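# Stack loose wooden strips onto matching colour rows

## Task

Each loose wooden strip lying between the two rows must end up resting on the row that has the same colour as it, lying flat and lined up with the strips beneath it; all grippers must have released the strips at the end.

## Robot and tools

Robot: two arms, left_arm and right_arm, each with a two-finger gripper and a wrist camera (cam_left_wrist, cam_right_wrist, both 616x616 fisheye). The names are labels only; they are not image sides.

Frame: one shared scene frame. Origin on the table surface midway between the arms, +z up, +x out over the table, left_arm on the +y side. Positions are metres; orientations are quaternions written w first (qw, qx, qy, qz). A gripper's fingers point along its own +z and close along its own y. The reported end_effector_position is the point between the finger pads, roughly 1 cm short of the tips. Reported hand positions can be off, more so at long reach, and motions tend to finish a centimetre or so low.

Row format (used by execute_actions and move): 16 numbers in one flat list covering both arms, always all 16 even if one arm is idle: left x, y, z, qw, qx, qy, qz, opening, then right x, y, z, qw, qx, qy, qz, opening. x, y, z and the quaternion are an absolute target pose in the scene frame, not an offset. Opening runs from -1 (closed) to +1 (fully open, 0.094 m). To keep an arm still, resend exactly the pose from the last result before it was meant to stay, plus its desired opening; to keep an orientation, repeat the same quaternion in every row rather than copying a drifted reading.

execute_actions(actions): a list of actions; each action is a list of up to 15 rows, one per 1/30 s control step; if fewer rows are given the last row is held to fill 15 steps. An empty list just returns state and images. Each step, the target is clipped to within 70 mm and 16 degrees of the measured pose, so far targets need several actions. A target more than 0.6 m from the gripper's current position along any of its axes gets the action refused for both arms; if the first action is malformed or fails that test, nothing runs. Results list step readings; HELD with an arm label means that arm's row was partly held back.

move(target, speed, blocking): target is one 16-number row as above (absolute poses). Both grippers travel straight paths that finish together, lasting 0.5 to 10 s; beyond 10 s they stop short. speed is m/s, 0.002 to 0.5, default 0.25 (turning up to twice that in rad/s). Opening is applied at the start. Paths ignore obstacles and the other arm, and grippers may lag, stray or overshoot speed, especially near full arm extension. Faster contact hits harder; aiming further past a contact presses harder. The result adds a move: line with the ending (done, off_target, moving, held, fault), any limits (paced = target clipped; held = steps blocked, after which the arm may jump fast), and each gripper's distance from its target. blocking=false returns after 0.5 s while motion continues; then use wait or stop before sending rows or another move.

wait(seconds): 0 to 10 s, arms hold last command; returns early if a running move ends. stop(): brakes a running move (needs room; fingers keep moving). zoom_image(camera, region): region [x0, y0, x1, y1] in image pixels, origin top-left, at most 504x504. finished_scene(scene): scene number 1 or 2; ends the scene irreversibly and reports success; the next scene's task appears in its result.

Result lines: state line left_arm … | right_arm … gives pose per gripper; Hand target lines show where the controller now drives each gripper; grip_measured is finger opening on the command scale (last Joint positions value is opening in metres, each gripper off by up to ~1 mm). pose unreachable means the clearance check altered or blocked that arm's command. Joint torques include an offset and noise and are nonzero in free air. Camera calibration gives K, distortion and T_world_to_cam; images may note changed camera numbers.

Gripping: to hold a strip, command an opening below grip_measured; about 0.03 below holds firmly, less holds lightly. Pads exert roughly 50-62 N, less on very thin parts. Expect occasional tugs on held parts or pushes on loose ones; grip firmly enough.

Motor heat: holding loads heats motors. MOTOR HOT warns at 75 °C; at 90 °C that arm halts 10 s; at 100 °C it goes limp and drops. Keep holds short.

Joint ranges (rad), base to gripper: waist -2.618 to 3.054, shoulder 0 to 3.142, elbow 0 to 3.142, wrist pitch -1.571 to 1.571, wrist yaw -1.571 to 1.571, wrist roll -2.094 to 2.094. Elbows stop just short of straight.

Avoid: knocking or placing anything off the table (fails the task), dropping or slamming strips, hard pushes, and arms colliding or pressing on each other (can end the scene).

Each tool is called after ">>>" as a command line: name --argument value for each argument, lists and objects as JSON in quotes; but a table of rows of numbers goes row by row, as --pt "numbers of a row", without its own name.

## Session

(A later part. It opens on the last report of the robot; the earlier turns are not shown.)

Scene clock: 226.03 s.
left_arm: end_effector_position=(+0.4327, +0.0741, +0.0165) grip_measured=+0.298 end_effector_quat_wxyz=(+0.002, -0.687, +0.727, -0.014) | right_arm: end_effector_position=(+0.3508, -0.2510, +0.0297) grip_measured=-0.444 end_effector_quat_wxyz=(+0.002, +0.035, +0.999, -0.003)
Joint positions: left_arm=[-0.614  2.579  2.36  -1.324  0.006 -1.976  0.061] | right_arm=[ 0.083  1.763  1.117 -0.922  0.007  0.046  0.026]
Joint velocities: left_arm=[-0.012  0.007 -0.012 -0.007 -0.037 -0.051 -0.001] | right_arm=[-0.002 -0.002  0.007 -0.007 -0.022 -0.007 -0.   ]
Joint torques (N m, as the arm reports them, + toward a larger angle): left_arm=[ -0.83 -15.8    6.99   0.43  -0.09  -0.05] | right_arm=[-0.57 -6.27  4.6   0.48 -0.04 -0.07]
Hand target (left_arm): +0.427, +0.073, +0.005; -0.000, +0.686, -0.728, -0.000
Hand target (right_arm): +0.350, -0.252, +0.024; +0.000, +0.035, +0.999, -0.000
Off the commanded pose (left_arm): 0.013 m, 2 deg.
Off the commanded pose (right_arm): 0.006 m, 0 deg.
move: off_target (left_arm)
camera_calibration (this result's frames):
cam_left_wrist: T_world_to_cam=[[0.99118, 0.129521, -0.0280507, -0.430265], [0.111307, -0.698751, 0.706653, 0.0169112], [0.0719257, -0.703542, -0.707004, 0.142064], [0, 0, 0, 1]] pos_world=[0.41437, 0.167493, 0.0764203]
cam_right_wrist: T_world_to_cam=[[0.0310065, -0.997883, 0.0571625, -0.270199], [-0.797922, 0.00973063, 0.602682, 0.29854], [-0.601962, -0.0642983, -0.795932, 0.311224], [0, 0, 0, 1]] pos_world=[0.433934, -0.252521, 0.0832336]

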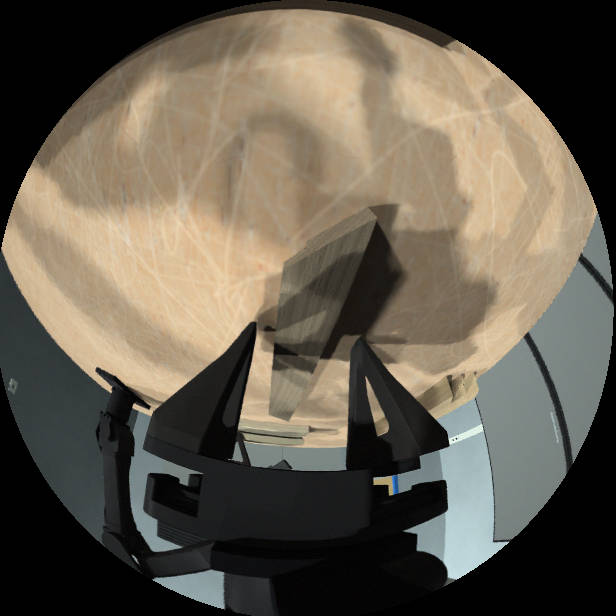

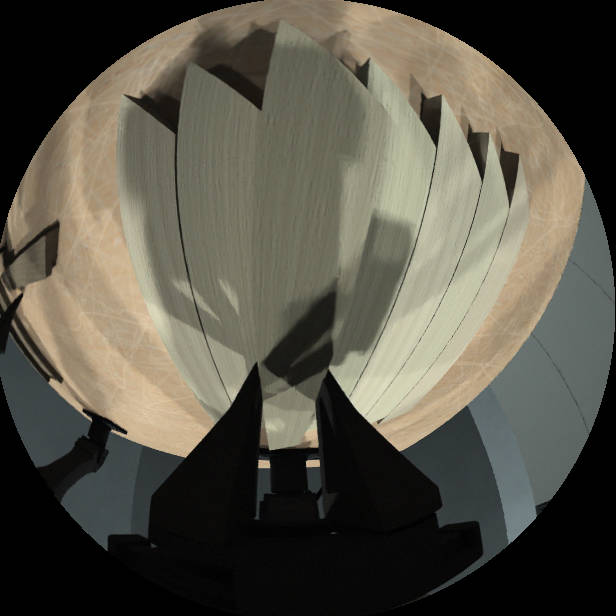

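>>> move --target '[0.424,0.073,-0.001,0,-0.686,0.728,0,0.3,0.35,-0.251,0.017,0,0.028,1,0,-0.475]' --speed 0.04

>>> move --target '[0.424,0.073,-0.001,0,-0.686,0.728,0,-0.47,0.35,-0.251,0.019,0,0.028,1,0,0]'

>>> move --target '[0.41,0.09,0.075,0,-0.686,0.728,0,-0.47,0.35,-0.251,0.11,0,0.028,1,0,0]' --speed 0.15

>>> move --target '[0.375,0.281,0.06,0,-0.026,1,0,-0.47,0.3,-0.251,0.16,0.1,0.028,1,0,0]' --speed 0.3

>>> move --target '[0.375,0.281,0.028,0,-0.026,1,0,-0.47,0.3,-0.251,0.16,0.1,0.028,1,0,0]' --speed 0.08

Scene clock: 239.67 s.
left_arm: end_effector_position=(+0.4334, +0.0738, +0.0129) grip_measured=+0.298 end_effector_quat_wxyz=(+0.003, -0.687, +0.726, -0.019) | right_arm: end_effector_position=(+0.3518, -0.2510, +0.0247) grip_measured=-0.444 end_effector_quat_wxyz=(+0.004, +0.032, +0.999, -0.003)
Joint positions: left_arm=[-0.614  2.568  2.324 -1.29   0.006 -1.978  0.061] | right_arm=[ 0.083  1.77   1.104 -0.896  0.007  0.039  0.026]
Joint velocities: left_arm=[ 0.027 -0.017 -0.012 -0.007 -0.051 -0.051 -0.   ] | right_arm=[ 0.002 -0.002  0.012 -0.022 -0.037 -0.022  0.001]
Joint torques (N m, as the arm reports them, + toward a larger angle): left_arm=[ -1.06 -16.17   5.24   0.49  -0.09  -0.05] | right_arm=[-0.46 -5.87  4.34  0.54 -0.04 -0.1 ]
Hand target (left_arm): +0.424, +0.073, -0.001; -0.000, +0.686, -0.728, -0.000
Hand target (right_arm): +0.350, -0.251, +0.017; -0.000, +0.028, +1.000, -0.000
Off the commanded pose (left_arm): 0.017 m, 2 deg.
Off the commanded pose (right_arm): 0.008 m, 1 deg.
move: off_target (left_arm)
camera_calibration (this result's frames):
cam_left_wrist: T_world_to_cam=[[0.991179, 0.130932, -0.0204923, -0.431198], [0.106584, -0.695667, 0.710413, 0.0209312], [0.0787602, -0.706331, -0.703487, 0.136414], [0, 0, 0, 1]] pos_world=[0.41442, 0.167372, 0.0722594]
cam_right_wrist: T_world_to_cam=[[0.0379567, -0.997624, 0.0574905, -0.272353], [-0.80092, 0.00403221, 0.598758, 0.302039], [-0.597567, -0.0687722, -0.798864, 0.305208], [0, 0, 0, 1]] pos_world=[0.434629, -0.251934, 0.0786296]

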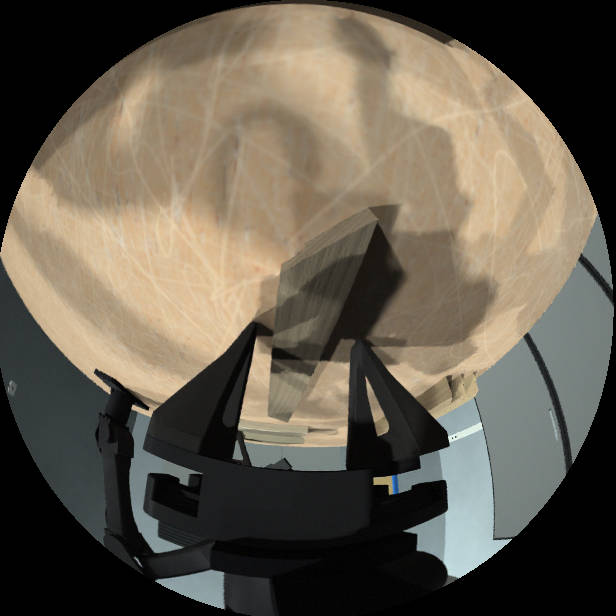

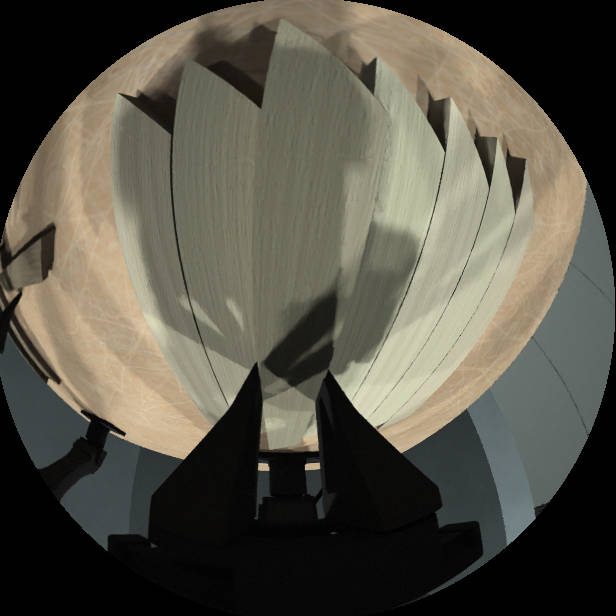

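Scene clock: 240.37 s.
left_arm: end_effector_position=(+0.4318, +0.0735, +0.0123) grip_measured=-0.438 end_effector_quat_wxyz=(+0.000, -0.688, +0.726, -0.017) | right_arm: end_effector_position=(+0.3518, -0.2511, +0.0247) grip_measured=-0.003 end_effector_quat_wxyz=(+0.004, +0.031, +1.000, -0.004)
Joint positions: left_arm=[-0.614  2.567  2.321 -1.292  0.012 -1.978  0.026] | right_arm=[ 0.083  1.77   1.104 -0.896  0.007  0.037  0.047]
Joint velocities: left_arm=[ 0.017  0.007 -0.017  0.007  0.051 -0.051  0.   ] | right_arm=[-0.002 -0.007 -0.007  0.007 -0.051 -0.022  0.   ]
Joint torques (N m, as the arm reports them, + toward a larger angle): left_arm=[ -1.06 -16.13   5.37   0.5   -0.14  -0.05] | right_arm=[-0.36 -6.09  4.68  0.47 -0.02 -0.07]
Hand target (left_arm): +0.424, +0.073, -0.001; +0.000, +0.686, -0.728, -0.000
Hand target (right_arm): +0.350, -0.251, +0.019; -0.000, +0.028, +1.000, -0.000
Off the commanded pose (left_arm): 0.015 m, 2 deg.
Off the commanded pose (right_arm): 0.006 m, 1 deg.
move: off_target (left_arm)
camera_calibration (this result's frames):
cam_left_wrist: T_world_to_cam=[[0.990999, 0.131059, -0.0272796, -0.42949], [0.111329, -0.69369, 0.711618, 0.0191292], [0.0743405, -0.708249, -0.702037, 0.137915], [0, 0, 0, 1]] pos_world=[0.413242, 0.167237, 0.0714925]
cam_right_wrist: T_world_to_cam=[[0.039477, -0.997543, 0.057882, -0.272945], [-0.800913, 0.00304805, 0.598773, 0.301788], [-0.597478, -0.0699962, -0.798825, 0.304863], [0, 0, 0, 1]] pos_world=[0.43463, -0.251855, 0.0786287]

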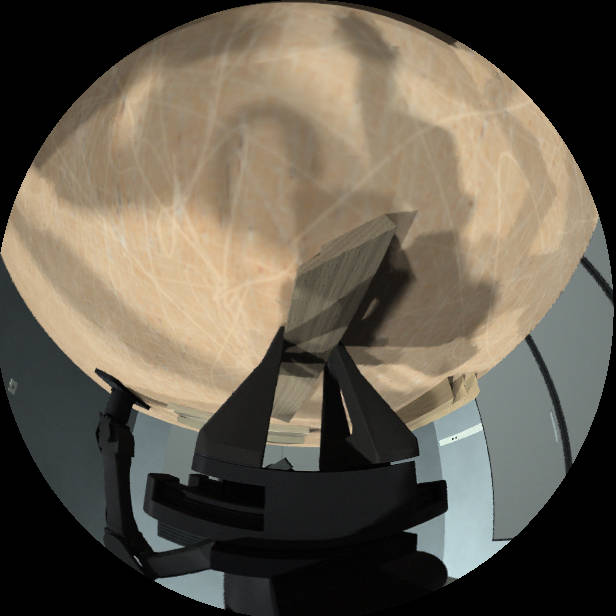

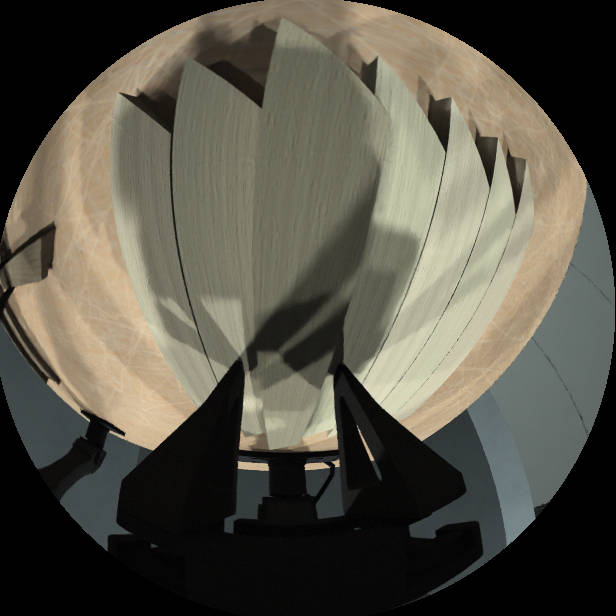

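Scene clock: 241.57 s.
left_arm: end_effector_position=(+0.4097, +0.0849, +0.0651) grip_measured=-0.438 end_effector_quat_wxyz=(-0.005, -0.686, +0.728, +0.000) | right_arm: end_effector_position=(+0.3460, -0.2509, +0.0988) grip_measured=-0.003 end_effector_quat_wxyz=(-0.014, +0.031, +0.999, -0.004)
Joint positions: left_arm=[-0.614  2.478  2.367 -1.464  0.01  -1.972  0.026] | right_arm=[ 0.083  1.703  1.331 -1.226  0.007  0.037  0.047]
Joint velocities: left_arm=[-0.002 -0.007 -0.007  0.022  0.022 -0.037  0.001] | right_arm=[ 0.022 -0.002  0.002 -0.066  0.007 -0.051 -0.001]
Joint torques (N m, as the arm reports them, + toward a larger angle): left_arm=[  0.58 -17.55   9.62   0.15  -0.12   0.05] | right_arm=[-0.39 -7.71  8.36  0.14 -0.04 -0.08]
Hand target (left_arm): +0.410, +0.090, +0.075; +0.000, +0.686, -0.728, +0.000
Hand target (right_arm): +0.350, -0.251, +0.110; +0.000, +0.028, +1.000, -0.000
Off the commanded pose (left_arm): 0.011 m, 1 deg.
Off the commanded pose (right_arm): 0.012 m, 2 deg.
move: off_target (left_arm, right_arm)
camera_calibration (this result's frames):
cam_left_wrist: T_world_to_cam=[[0.990358, 0.126194, -0.0571458, -0.404952], [0.130219, -0.707319, 0.694797, -0.0136002], [0.0472587, -0.69554, -0.716932, 0.195743], [0, 0, 0, 1]] pos_world=[0.393568, 0.17763, 0.126643]
cam_right_wrist: T_world_to_cam=[[0.0414681, -0.997591, 0.05561, -0.277343], [-0.779417, 0.00252486, 0.626501, 0.242541], [-0.625132, -0.0693232, -0.777434, 0.368231], [0, 0, 0, 1]] pos_world=[0.430734, -0.25176, 0.149747]

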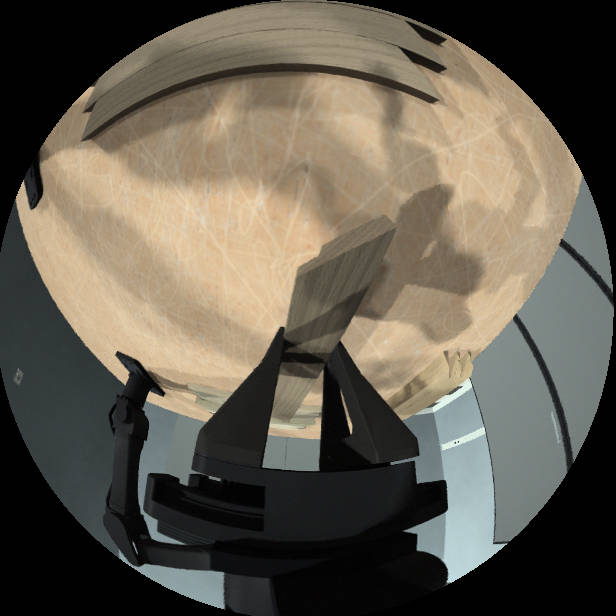

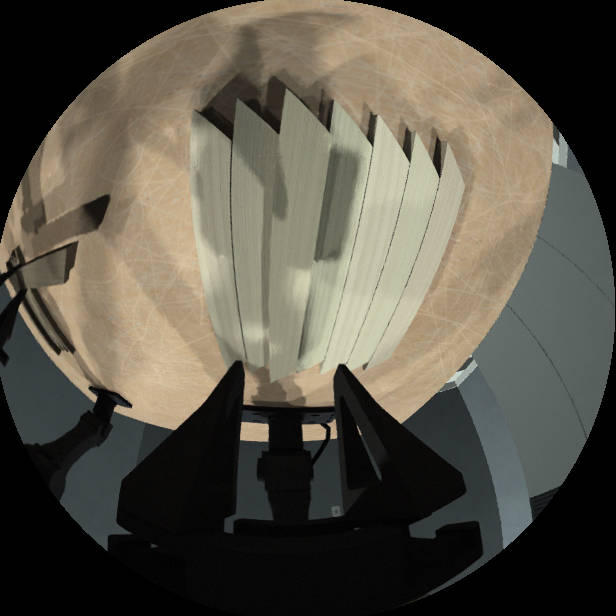

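Scene clock: 244.67 s.
left_arm: end_effector_position=(+0.3757, +0.2781, +0.0537) grip_measured=-0.438 end_effector_quat_wxyz=(-0.013, -0.027, +1.000, -0.002) | right_arm: end_effector_position=(+0.3082, -0.2497, +0.1608) grip_measured=-0.003 end_effector_quat_wxyz=(+0.104, +0.027, +0.994, -0.002)
Joint positions: left_arm=[-0.203  2.092  1.671 -1.175  0.005 -0.105  0.026] | right_arm=[ 0.083  1.335  1.209 -1.237  0.005  0.028  0.047]
Joint velocities: left_arm=[-0.002 -0.002 -0.007 -0.022 -0.007  0.007  0.001] | right_arm=[-0.002 -0.022 -0.012 -0.022 -0.007 -0.051  0.   ]
Joint torques (N m, as the arm reports them, + toward a larger angle): left_arm=[  0.53 -15.43   6.81   0.38  -0.02   0.06] | right_arm=[-0.92 -5.4   5.07  0.58 -0.05 -0.08]
Hand target (left_arm): +0.377, +0.280, +0.061; +0.000, -0.026, +1.000, -0.003
Hand target (right_arm): +0.300, -0.251, +0.160; +0.099, +0.027, +0.995, +0.000
Off the commanded pose (left_arm): 0.007 m, 1 deg.
Off the commanded pose (right_arm): 0.008 m, 1 deg.
move: done
camera_calibration (this result's frames):
cam_left_wrist: T_world_to_cam=[[0.237545, -0.97009, -0.0499784, 0.190928], [-0.675334, -0.201913, 0.709335, 0.296733], [-0.69821, -0.134747, -0.703098, 0.446893], [0, 0, 0, 1]] pos_world=[0.467065, 0.305348, 0.113269]
cam_right_wrist: T_world_to_cam=[[0.0357009, -0.996957, 0.0693039, -0.27823], [-0.90366, -0.00259054, 0.428242, 0.243058], [-0.426759, -0.0779158, -0.901003, 0.349465], [0, 0, 0, 1]] pos_world=[0.378713, -0.249525, 0.230063]

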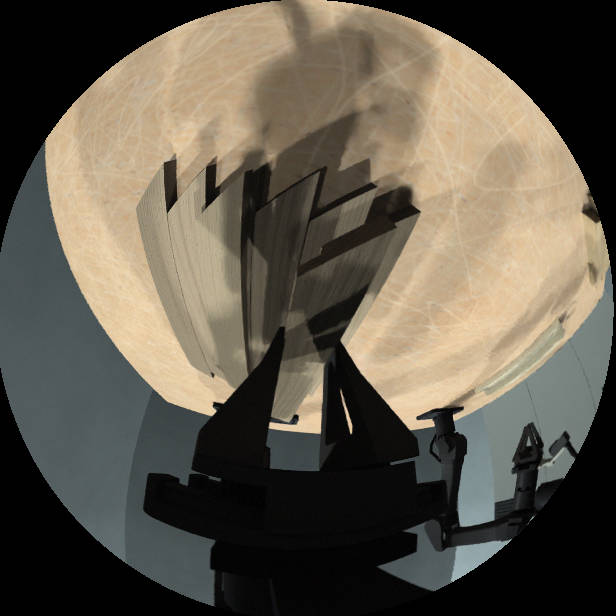

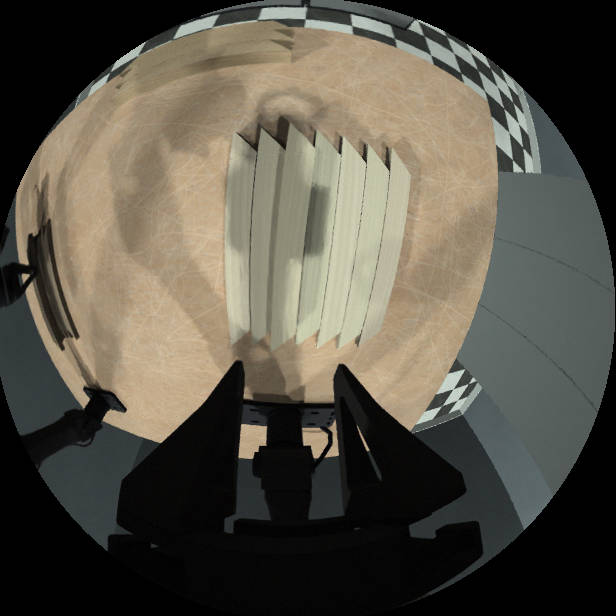

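Scene clock: 245.63 s.
left_arm: end_effector_position=(+0.3753, +0.2781, +0.0294) grip_measured=-0.438 end_effector_quat_wxyz=(-0.002, -0.026, +1.000, -0.002) | right_arm: end_effector_position=(+0.3082, -0.2497, +0.1608) grip_measured=-0.003 end_effector_quat_wxyz=(+0.104, +0.027, +0.994, -0.002)
Joint positions: left_arm=[-0.203  2.092  1.572 -1.055  0.005 -0.103  0.026] | right_arm=[ 0.083  1.335  1.209 -1.237  0.005  0.028  0.047]
Joint velocities: left_arm=[-0.002 -0.007  0.002 -0.051  0.007 -0.022  0.   ] | right_arm=[ 0.007 -0.002 -0.002 -0.037 -0.037 -0.051  0.   ]
Joint torques (N m, as the arm reports them, + toward a larger angle): left_arm=[  0.45 -13.08   6.71   0.45  -0.08   0.06] | right_arm=[-0.82 -5.44  4.93  0.59 -0.04 -0.06]
Hand target (left_arm): +0.375, +0.281, +0.028; -0.000, -0.026, +1.000, +0.000
Hand target (right_arm): +0.300, -0.251, +0.160; +0.099, +0.028, +0.995, -0.000
Off the commanded pose (left_arm): 0.003 m, 0 deg.
Off the commanded pose (right_arm): 0.008 m, 1 deg.
move: done
camera_calibration (this result's frames):
cam_left_wrist: T_world_to_cam=[[0.236695, -0.970594, -0.0438398, 0.190097], [-0.690704, -0.19983, 0.694979, 0.319302], [-0.683303, -0.134218, -0.717693, 0.424289], [0, 0, 0, 1]] pos_world=[0.465466, 0.305261, 0.0909349]
cam_right_wrist: T_world_to_cam=[[0.0357009, -0.996957, 0.0693039, -0.27823], [-0.90366, -0.00259054, 0.428242, 0.243058], [-0.426759, -0.0779158, -0.901003, 0.349465], [0, 0, 0, 1]] pos_world=[0.378713, -0.249525, 0.230063]

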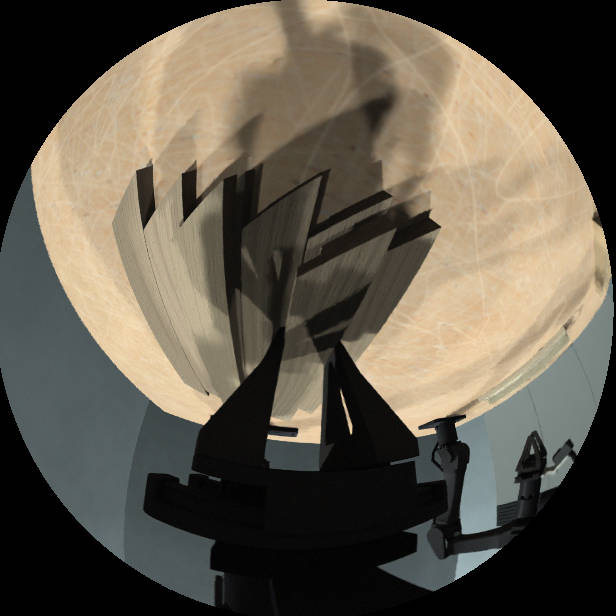

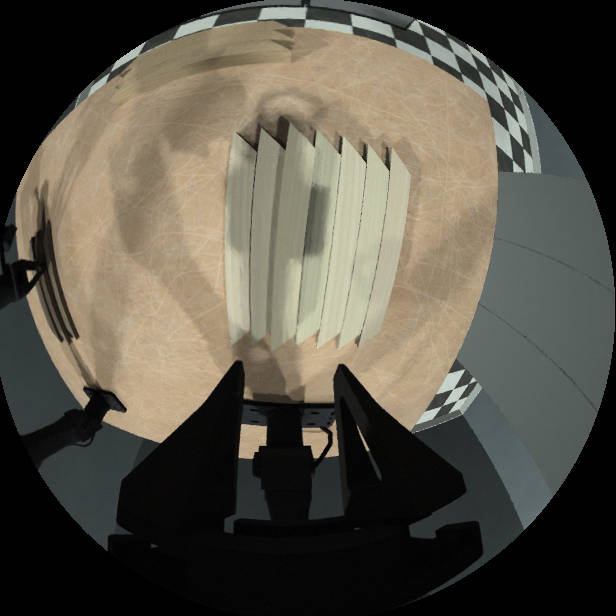

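Needs about 7 mm more in x.

>>> move --target '[0.383,0.281,0.022,0,-0.026,1,0,-0.47,0.3,-0.251,0.16,0.1,0.028,1,0,0]' --speed 0.04

Scene clock: 254.30 s.
left_arm: end_effector_position=(+0.3760, +0.2780, +0.0253) grip_measured=-0.438 end_effector_quat_wxyz=(-0.004, -0.026, +1.000, -0.002) | right_arm: end_effector_position=(+0.3082, -0.2497, +0.1608) grip_measured=-0.003 end_effector_quat_wxyz=(+0.104, +0.027, +0.994, -0.002)
Joint positions: left_arm=[-0.203  2.103  1.572 -1.048  0.005 -0.102  0.026] | right_arm=[ 0.083  1.335  1.209 -1.237  0.005  0.028  0.047]
Joint velocities: left_arm=[-0.002 -0.012  0.007  0.037 -0.022 -0.051 -0.   ] | right_arm=[-0.002  0.022 -0.007  0.022  0.007  0.037  0.001]
Joint torques (N m, as the arm reports them, + toward a larger angle): left_arm=[  0.52 -10.98   9.6    0.45  -0.08   0.06] | right_arm=[-0.87 -5.38  4.93  0.58 -0.03 -0.08]
Hand target (left_arm): +0.383, +0.281, +0.022; +0.000, -0.026, +1.000, -0.000
Hand target (right_arm): +0.300, -0.251, +0.160; +0.099, +0.028, +0.995, -0.000
Off the commanded pose (left_arm): 0.008 m, 1 deg.
Off the commanded pose (right_arm): 0.008 m, 1 deg.
move: done
camera_calibration (this result's frames):
cam_left_wrist: T_world_to_cam=[[0.235769, -0.970765, -0.0450306, 0.190143], [-0.687941, -0.199449, 0.697823, 0.321434], [-0.686404, -0.133547, -0.714853, 0.422695], [0, 0, 0, 1]] pos_world=[0.466438, 0.305144, 0.0864229]
cam_right_wrist: T_world_to_cam=[[0.0357009, -0.996957, 0.0693039, -0.27823], [-0.90366, -0.00259054, 0.428242, 0.243058], [-0.426759, -0.0779158, -0.901003, 0.349465], [0, 0, 0, 1]] pos_world=[0.378713, -0.249525, 0.230063]

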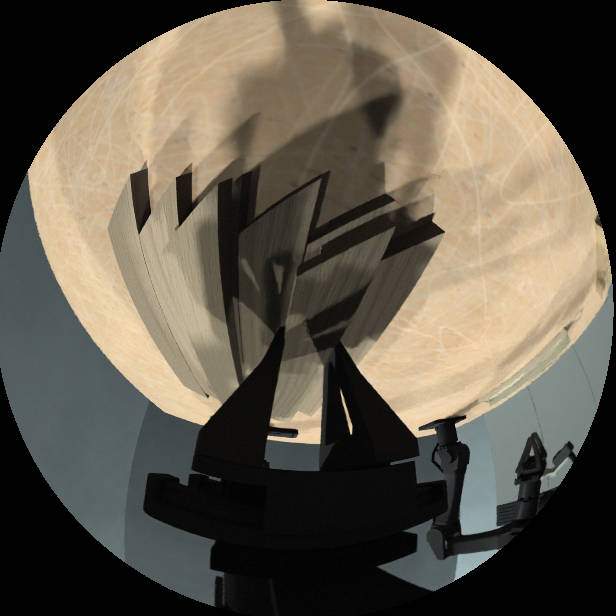

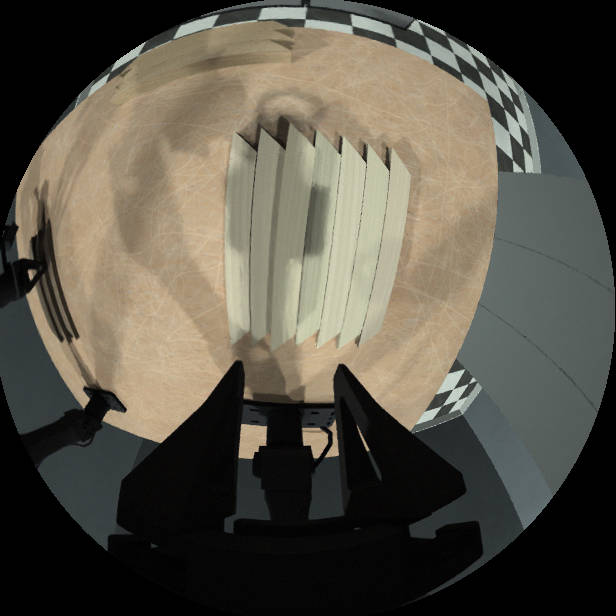

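>>> move --target '[0.388,0.277,0.021,0,-0.026,1,0,-0.47,0.3,-0.251,0.16,0.1,0.028,1,0,0]' --speed 0.04

Scene clock: 259.47 s.
left_arm: end_effector_position=(+0.3826, +0.2777, +0.0257) grip_measured=-0.438 end_effector_quat_wxyz=(-0.000, -0.026, +1.000, -0.003) | right_arm: end_effector_position=(+0.3082, -0.2497, +0.1608) grip_measured=-0.003 end_effector_quat_wxyz=(+0.104, +0.027, +0.994, -0.002)
Joint positions: left_arm=[-0.203  2.12   1.6   -1.051  0.005 -0.102  0.026] | right_arm=[ 0.083  1.335  1.209 -1.237  0.005  0.028  0.047]
Joint velocities: left_arm=[ 0.002 -0.007 -0.012  0.022  0.051  0.037 -0.001] | right_arm=[ 0.002 -0.012  0.007  0.007  0.051  0.037  0.001]
Joint torques (N m, as the arm reports them, + toward a larger angle): left_arm=[ -0.3  -10.95   9.66   0.41  -0.06  -0.01] | right_arm=[-0.76 -5.4   4.96  0.61 -0.04 -0.06]
Hand target (left_arm): +0.388, +0.277, +0.021; -0.000, -0.026, +1.000, +0.000
Hand target (right_arm): +0.300, -0.251, +0.160; +0.099, +0.028, +0.995, -0.000
Off the commanded pose (left_arm): 0.007 m, 0 deg.
Off the commanded pose (right_arm): 0.008 m, 1 deg.
move: done
camera_calibration (this result's frames):
cam_left_wrist: T_world_to_cam=[[0.23612, -0.970783, -0.042749, 0.188101], [-0.693502, -0.199167, 0.692378, 0.327806], [-0.680663, -0.133838, -0.720267, 0.425458], [0, 0, 0, 1]] pos_world=[0.472513, 0.304836, 0.0875192]
cam_right_wrist: T_world_to_cam=[[0.0357009, -0.996957, 0.0693039, -0.27823], [-0.90366, -0.00259054, 0.428242, 0.243058], [-0.426759, -0.0779158, -0.901003, 0.349465], [0, 0, 0, 1]] pos_world=[0.378713, -0.249525, 0.230063]

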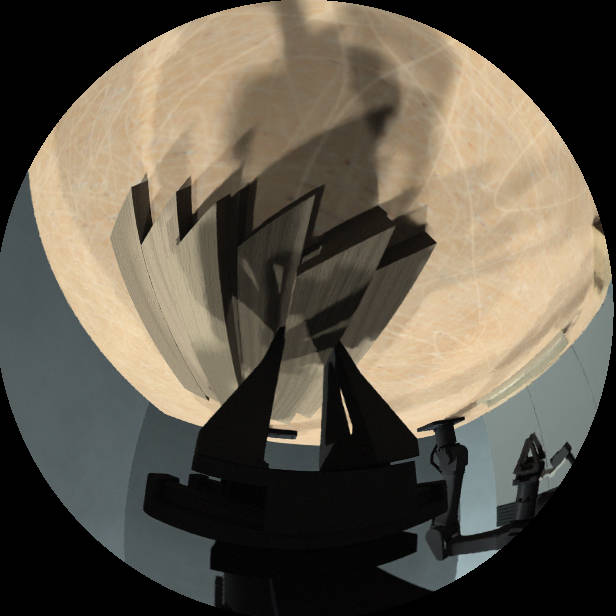

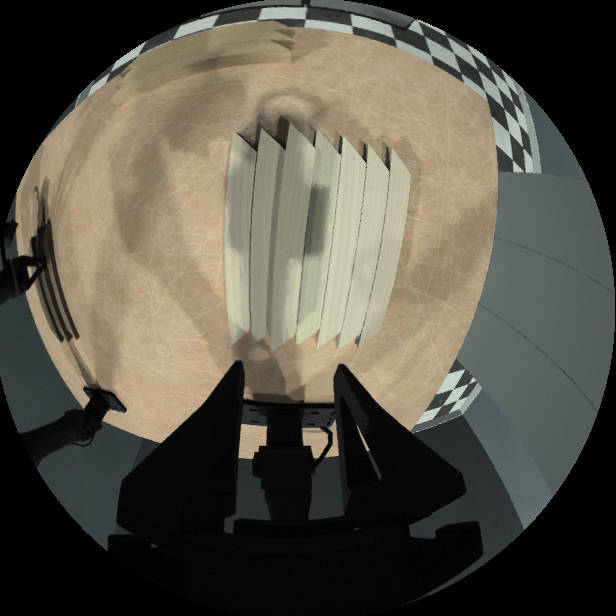

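>>> move --target '[0.388,0.277,0.02,0,-0.026,1,0,-0.1,0.3,-0.251,0.16,0.1,0.028,1,0,0]'

>>> move --target '[0.3,0.274,0.17,0.1,-0.026,1,0,-0.1,0.3,-0.251,0.16,0.1,0.028,1,0,0]'

Scene clock: 266.70 s.
left_arm: end_effector_position=(+0.3826, +0.2777, +0.0257) grip_measured=-0.102 end_effector_quat_wxyz=(-0.000, -0.026, +1.000, -0.003) | right_arm: end_effector_position=(+0.3082, -0.2497, +0.1608) grip_measured=-0.003 end_effector_quat_wxyz=(+0.104, +0.027, +0.994, -0.002)
Joint positions: left_arm=[-0.203  2.12   1.6   -1.051  0.005 -0.102  0.042] | right_arm=[ 0.083  1.335  1.209 -1.237  0.005  0.028  0.047]
Joint velocities: left_arm=[-0.002 -0.002  0.002 -0.037 -0.007 -0.051 -0.001] | right_arm=[ 0.007  0.002 -0.022  0.022 -0.051 -0.066 -0.001]
Joint torques (N m, as the arm reports them, + toward a larger angle): left_arm=[ -0.31 -10.86   9.46   0.45  -0.07  -0.02] | right_arm=[-0.81 -5.37  4.94  0.6  -0.03 -0.05]
Hand target (left_arm): +0.388, +0.277, +0.020; +0.000, -0.026, +1.000, -0.000
Hand target (right_arm): +0.300, -0.251, +0.160; +0.099, +0.028, +0.995, -0.000
Off the commanded pose (left_arm): 0.008 m, 0 deg.
Off the commanded pose (right_arm): 0.008 m, 1 deg.
move: done
camera_calibration (this result's frames):
cam_left_wrist: T_world_to_cam=[[0.23612, -0.970783, -0.042749, 0.188101], [-0.693502, -0.199167, 0.692378, 0.327806], [-0.680663, -0.133838, -0.720267, 0.425458], [0, 0, 0, 1]] pos_world=[0.472513, 0.304836, 0.0875192]
cam_right_wrist: T_world_to_cam=[[0.0357009, -0.996957, 0.0693039, -0.27823], [-0.90366, -0.00259054, 0.428242, 0.243058], [-0.426759, -0.0779158, -0.901003, 0.349465], [0, 0, 0, 1]] pos_world=[0.378713, -0.249525, 0.230063]

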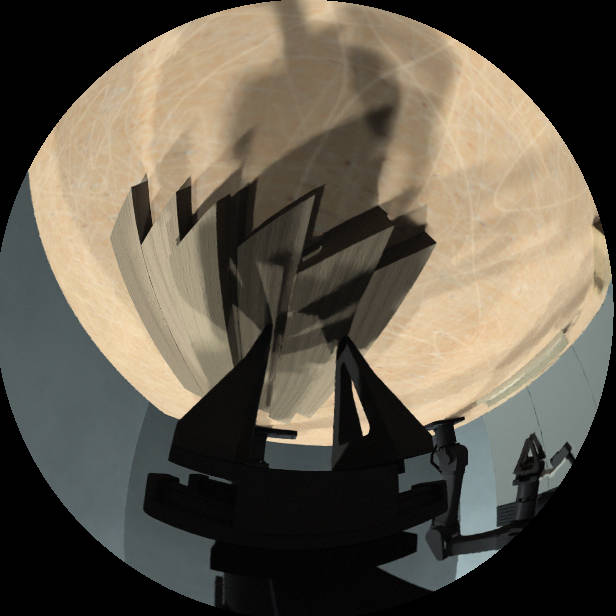

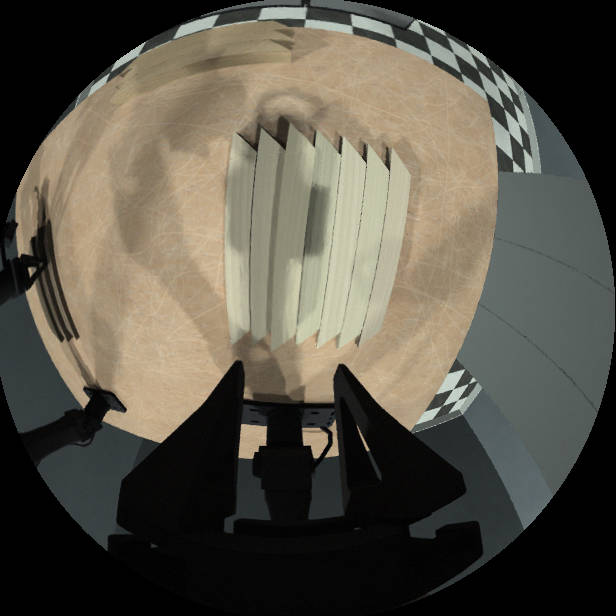

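Scene clock: 267.93 s.
left_arm: end_effector_position=(+0.3051, +0.2753, +0.1698) grip_measured=-0.102 end_effector_quat_wxyz=(+0.103, -0.027, +0.994, -0.003) | right_arm: end_effector_position=(+0.3082, -0.2497, +0.1608) grip_measured=-0.003 end_effector_quat_wxyz=(+0.104, +0.027, +0.994, -0.002)
Joint positions: left_arm=[-0.235  1.577  1.457 -1.244 -0.017 -0.135  0.042] | right_arm=[ 0.083  1.335  1.209 -1.237  0.005  0.028  0.047]
Joint velocities: left_arm=[-0.012 -0.002  0.017  0.007  0.037 -0.022 -0.003] | right_arm=[ 0.007 -0.002 -0.017 -0.022  0.007 -0.037  0.001]
Joint torques (N m, as the arm reports them, + toward a larger angle): left_arm=[-0.85 -8.38  8.19  0.68 -0.12 -0.06] | right_arm=[-0.81 -5.43  5.01  0.59 -0.03 -0.08]
Hand target (left_arm): +0.300, +0.274, +0.171; +0.099, -0.025, +0.995, +0.001
Hand target (right_arm): +0.300, -0.251, +0.160; +0.099, +0.028, +0.995, -0.000
Off the commanded pose (left_arm): 0.005 m, 1 deg.
Off the commanded pose (right_arm): 0.008 m, 1 deg.
move: done
camera_calibration (this result's frames):
cam_left_wrist: T_world_to_cam=[[0.242632, -0.970116, 0.00201136, 0.200438], [-0.820811, -0.204184, 0.533458, 0.241061], [-0.517106, -0.131085, -0.845824, 0.446822], [0, 0, 0, 1]] pos_world=[0.380287, 0.30224, 0.248934]
cam_right_wrist: T_world_to_cam=[[0.0357009, -0.996957, 0.0693039, -0.27823], [-0.90366, -0.00259054, 0.428242, 0.243058], [-0.426759, -0.0779158, -0.901003, 0.349465], [0, 0, 0, 1]] pos_world=[0.378713, -0.249525, 0.230063]

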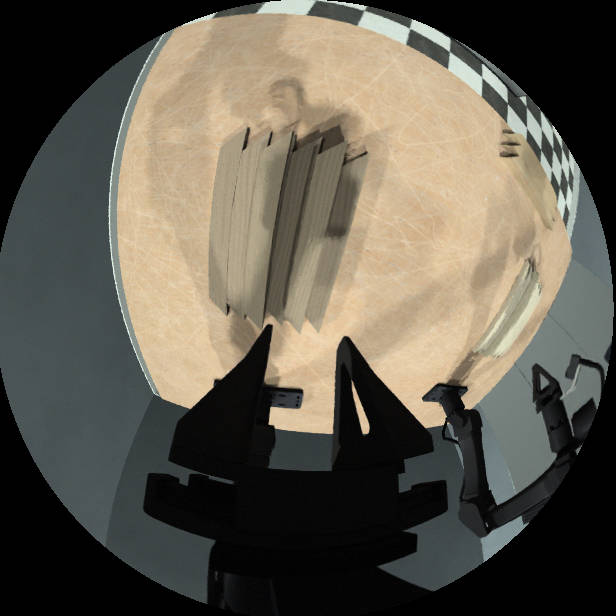

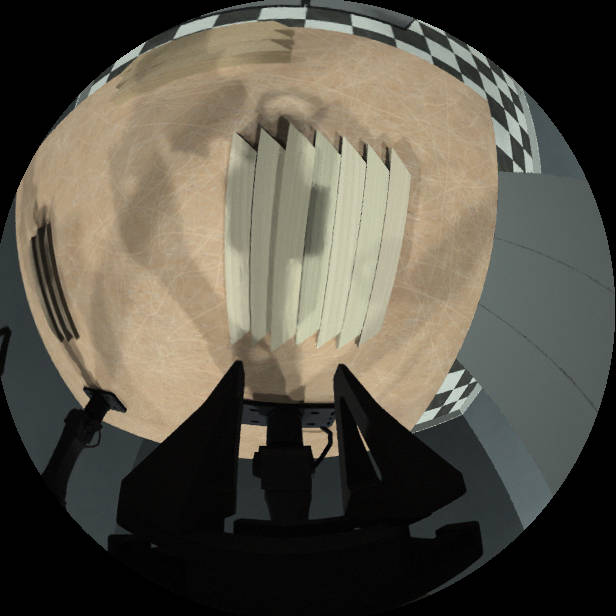

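>>> finished_scene --scene 1

The scene is finished: the task was done.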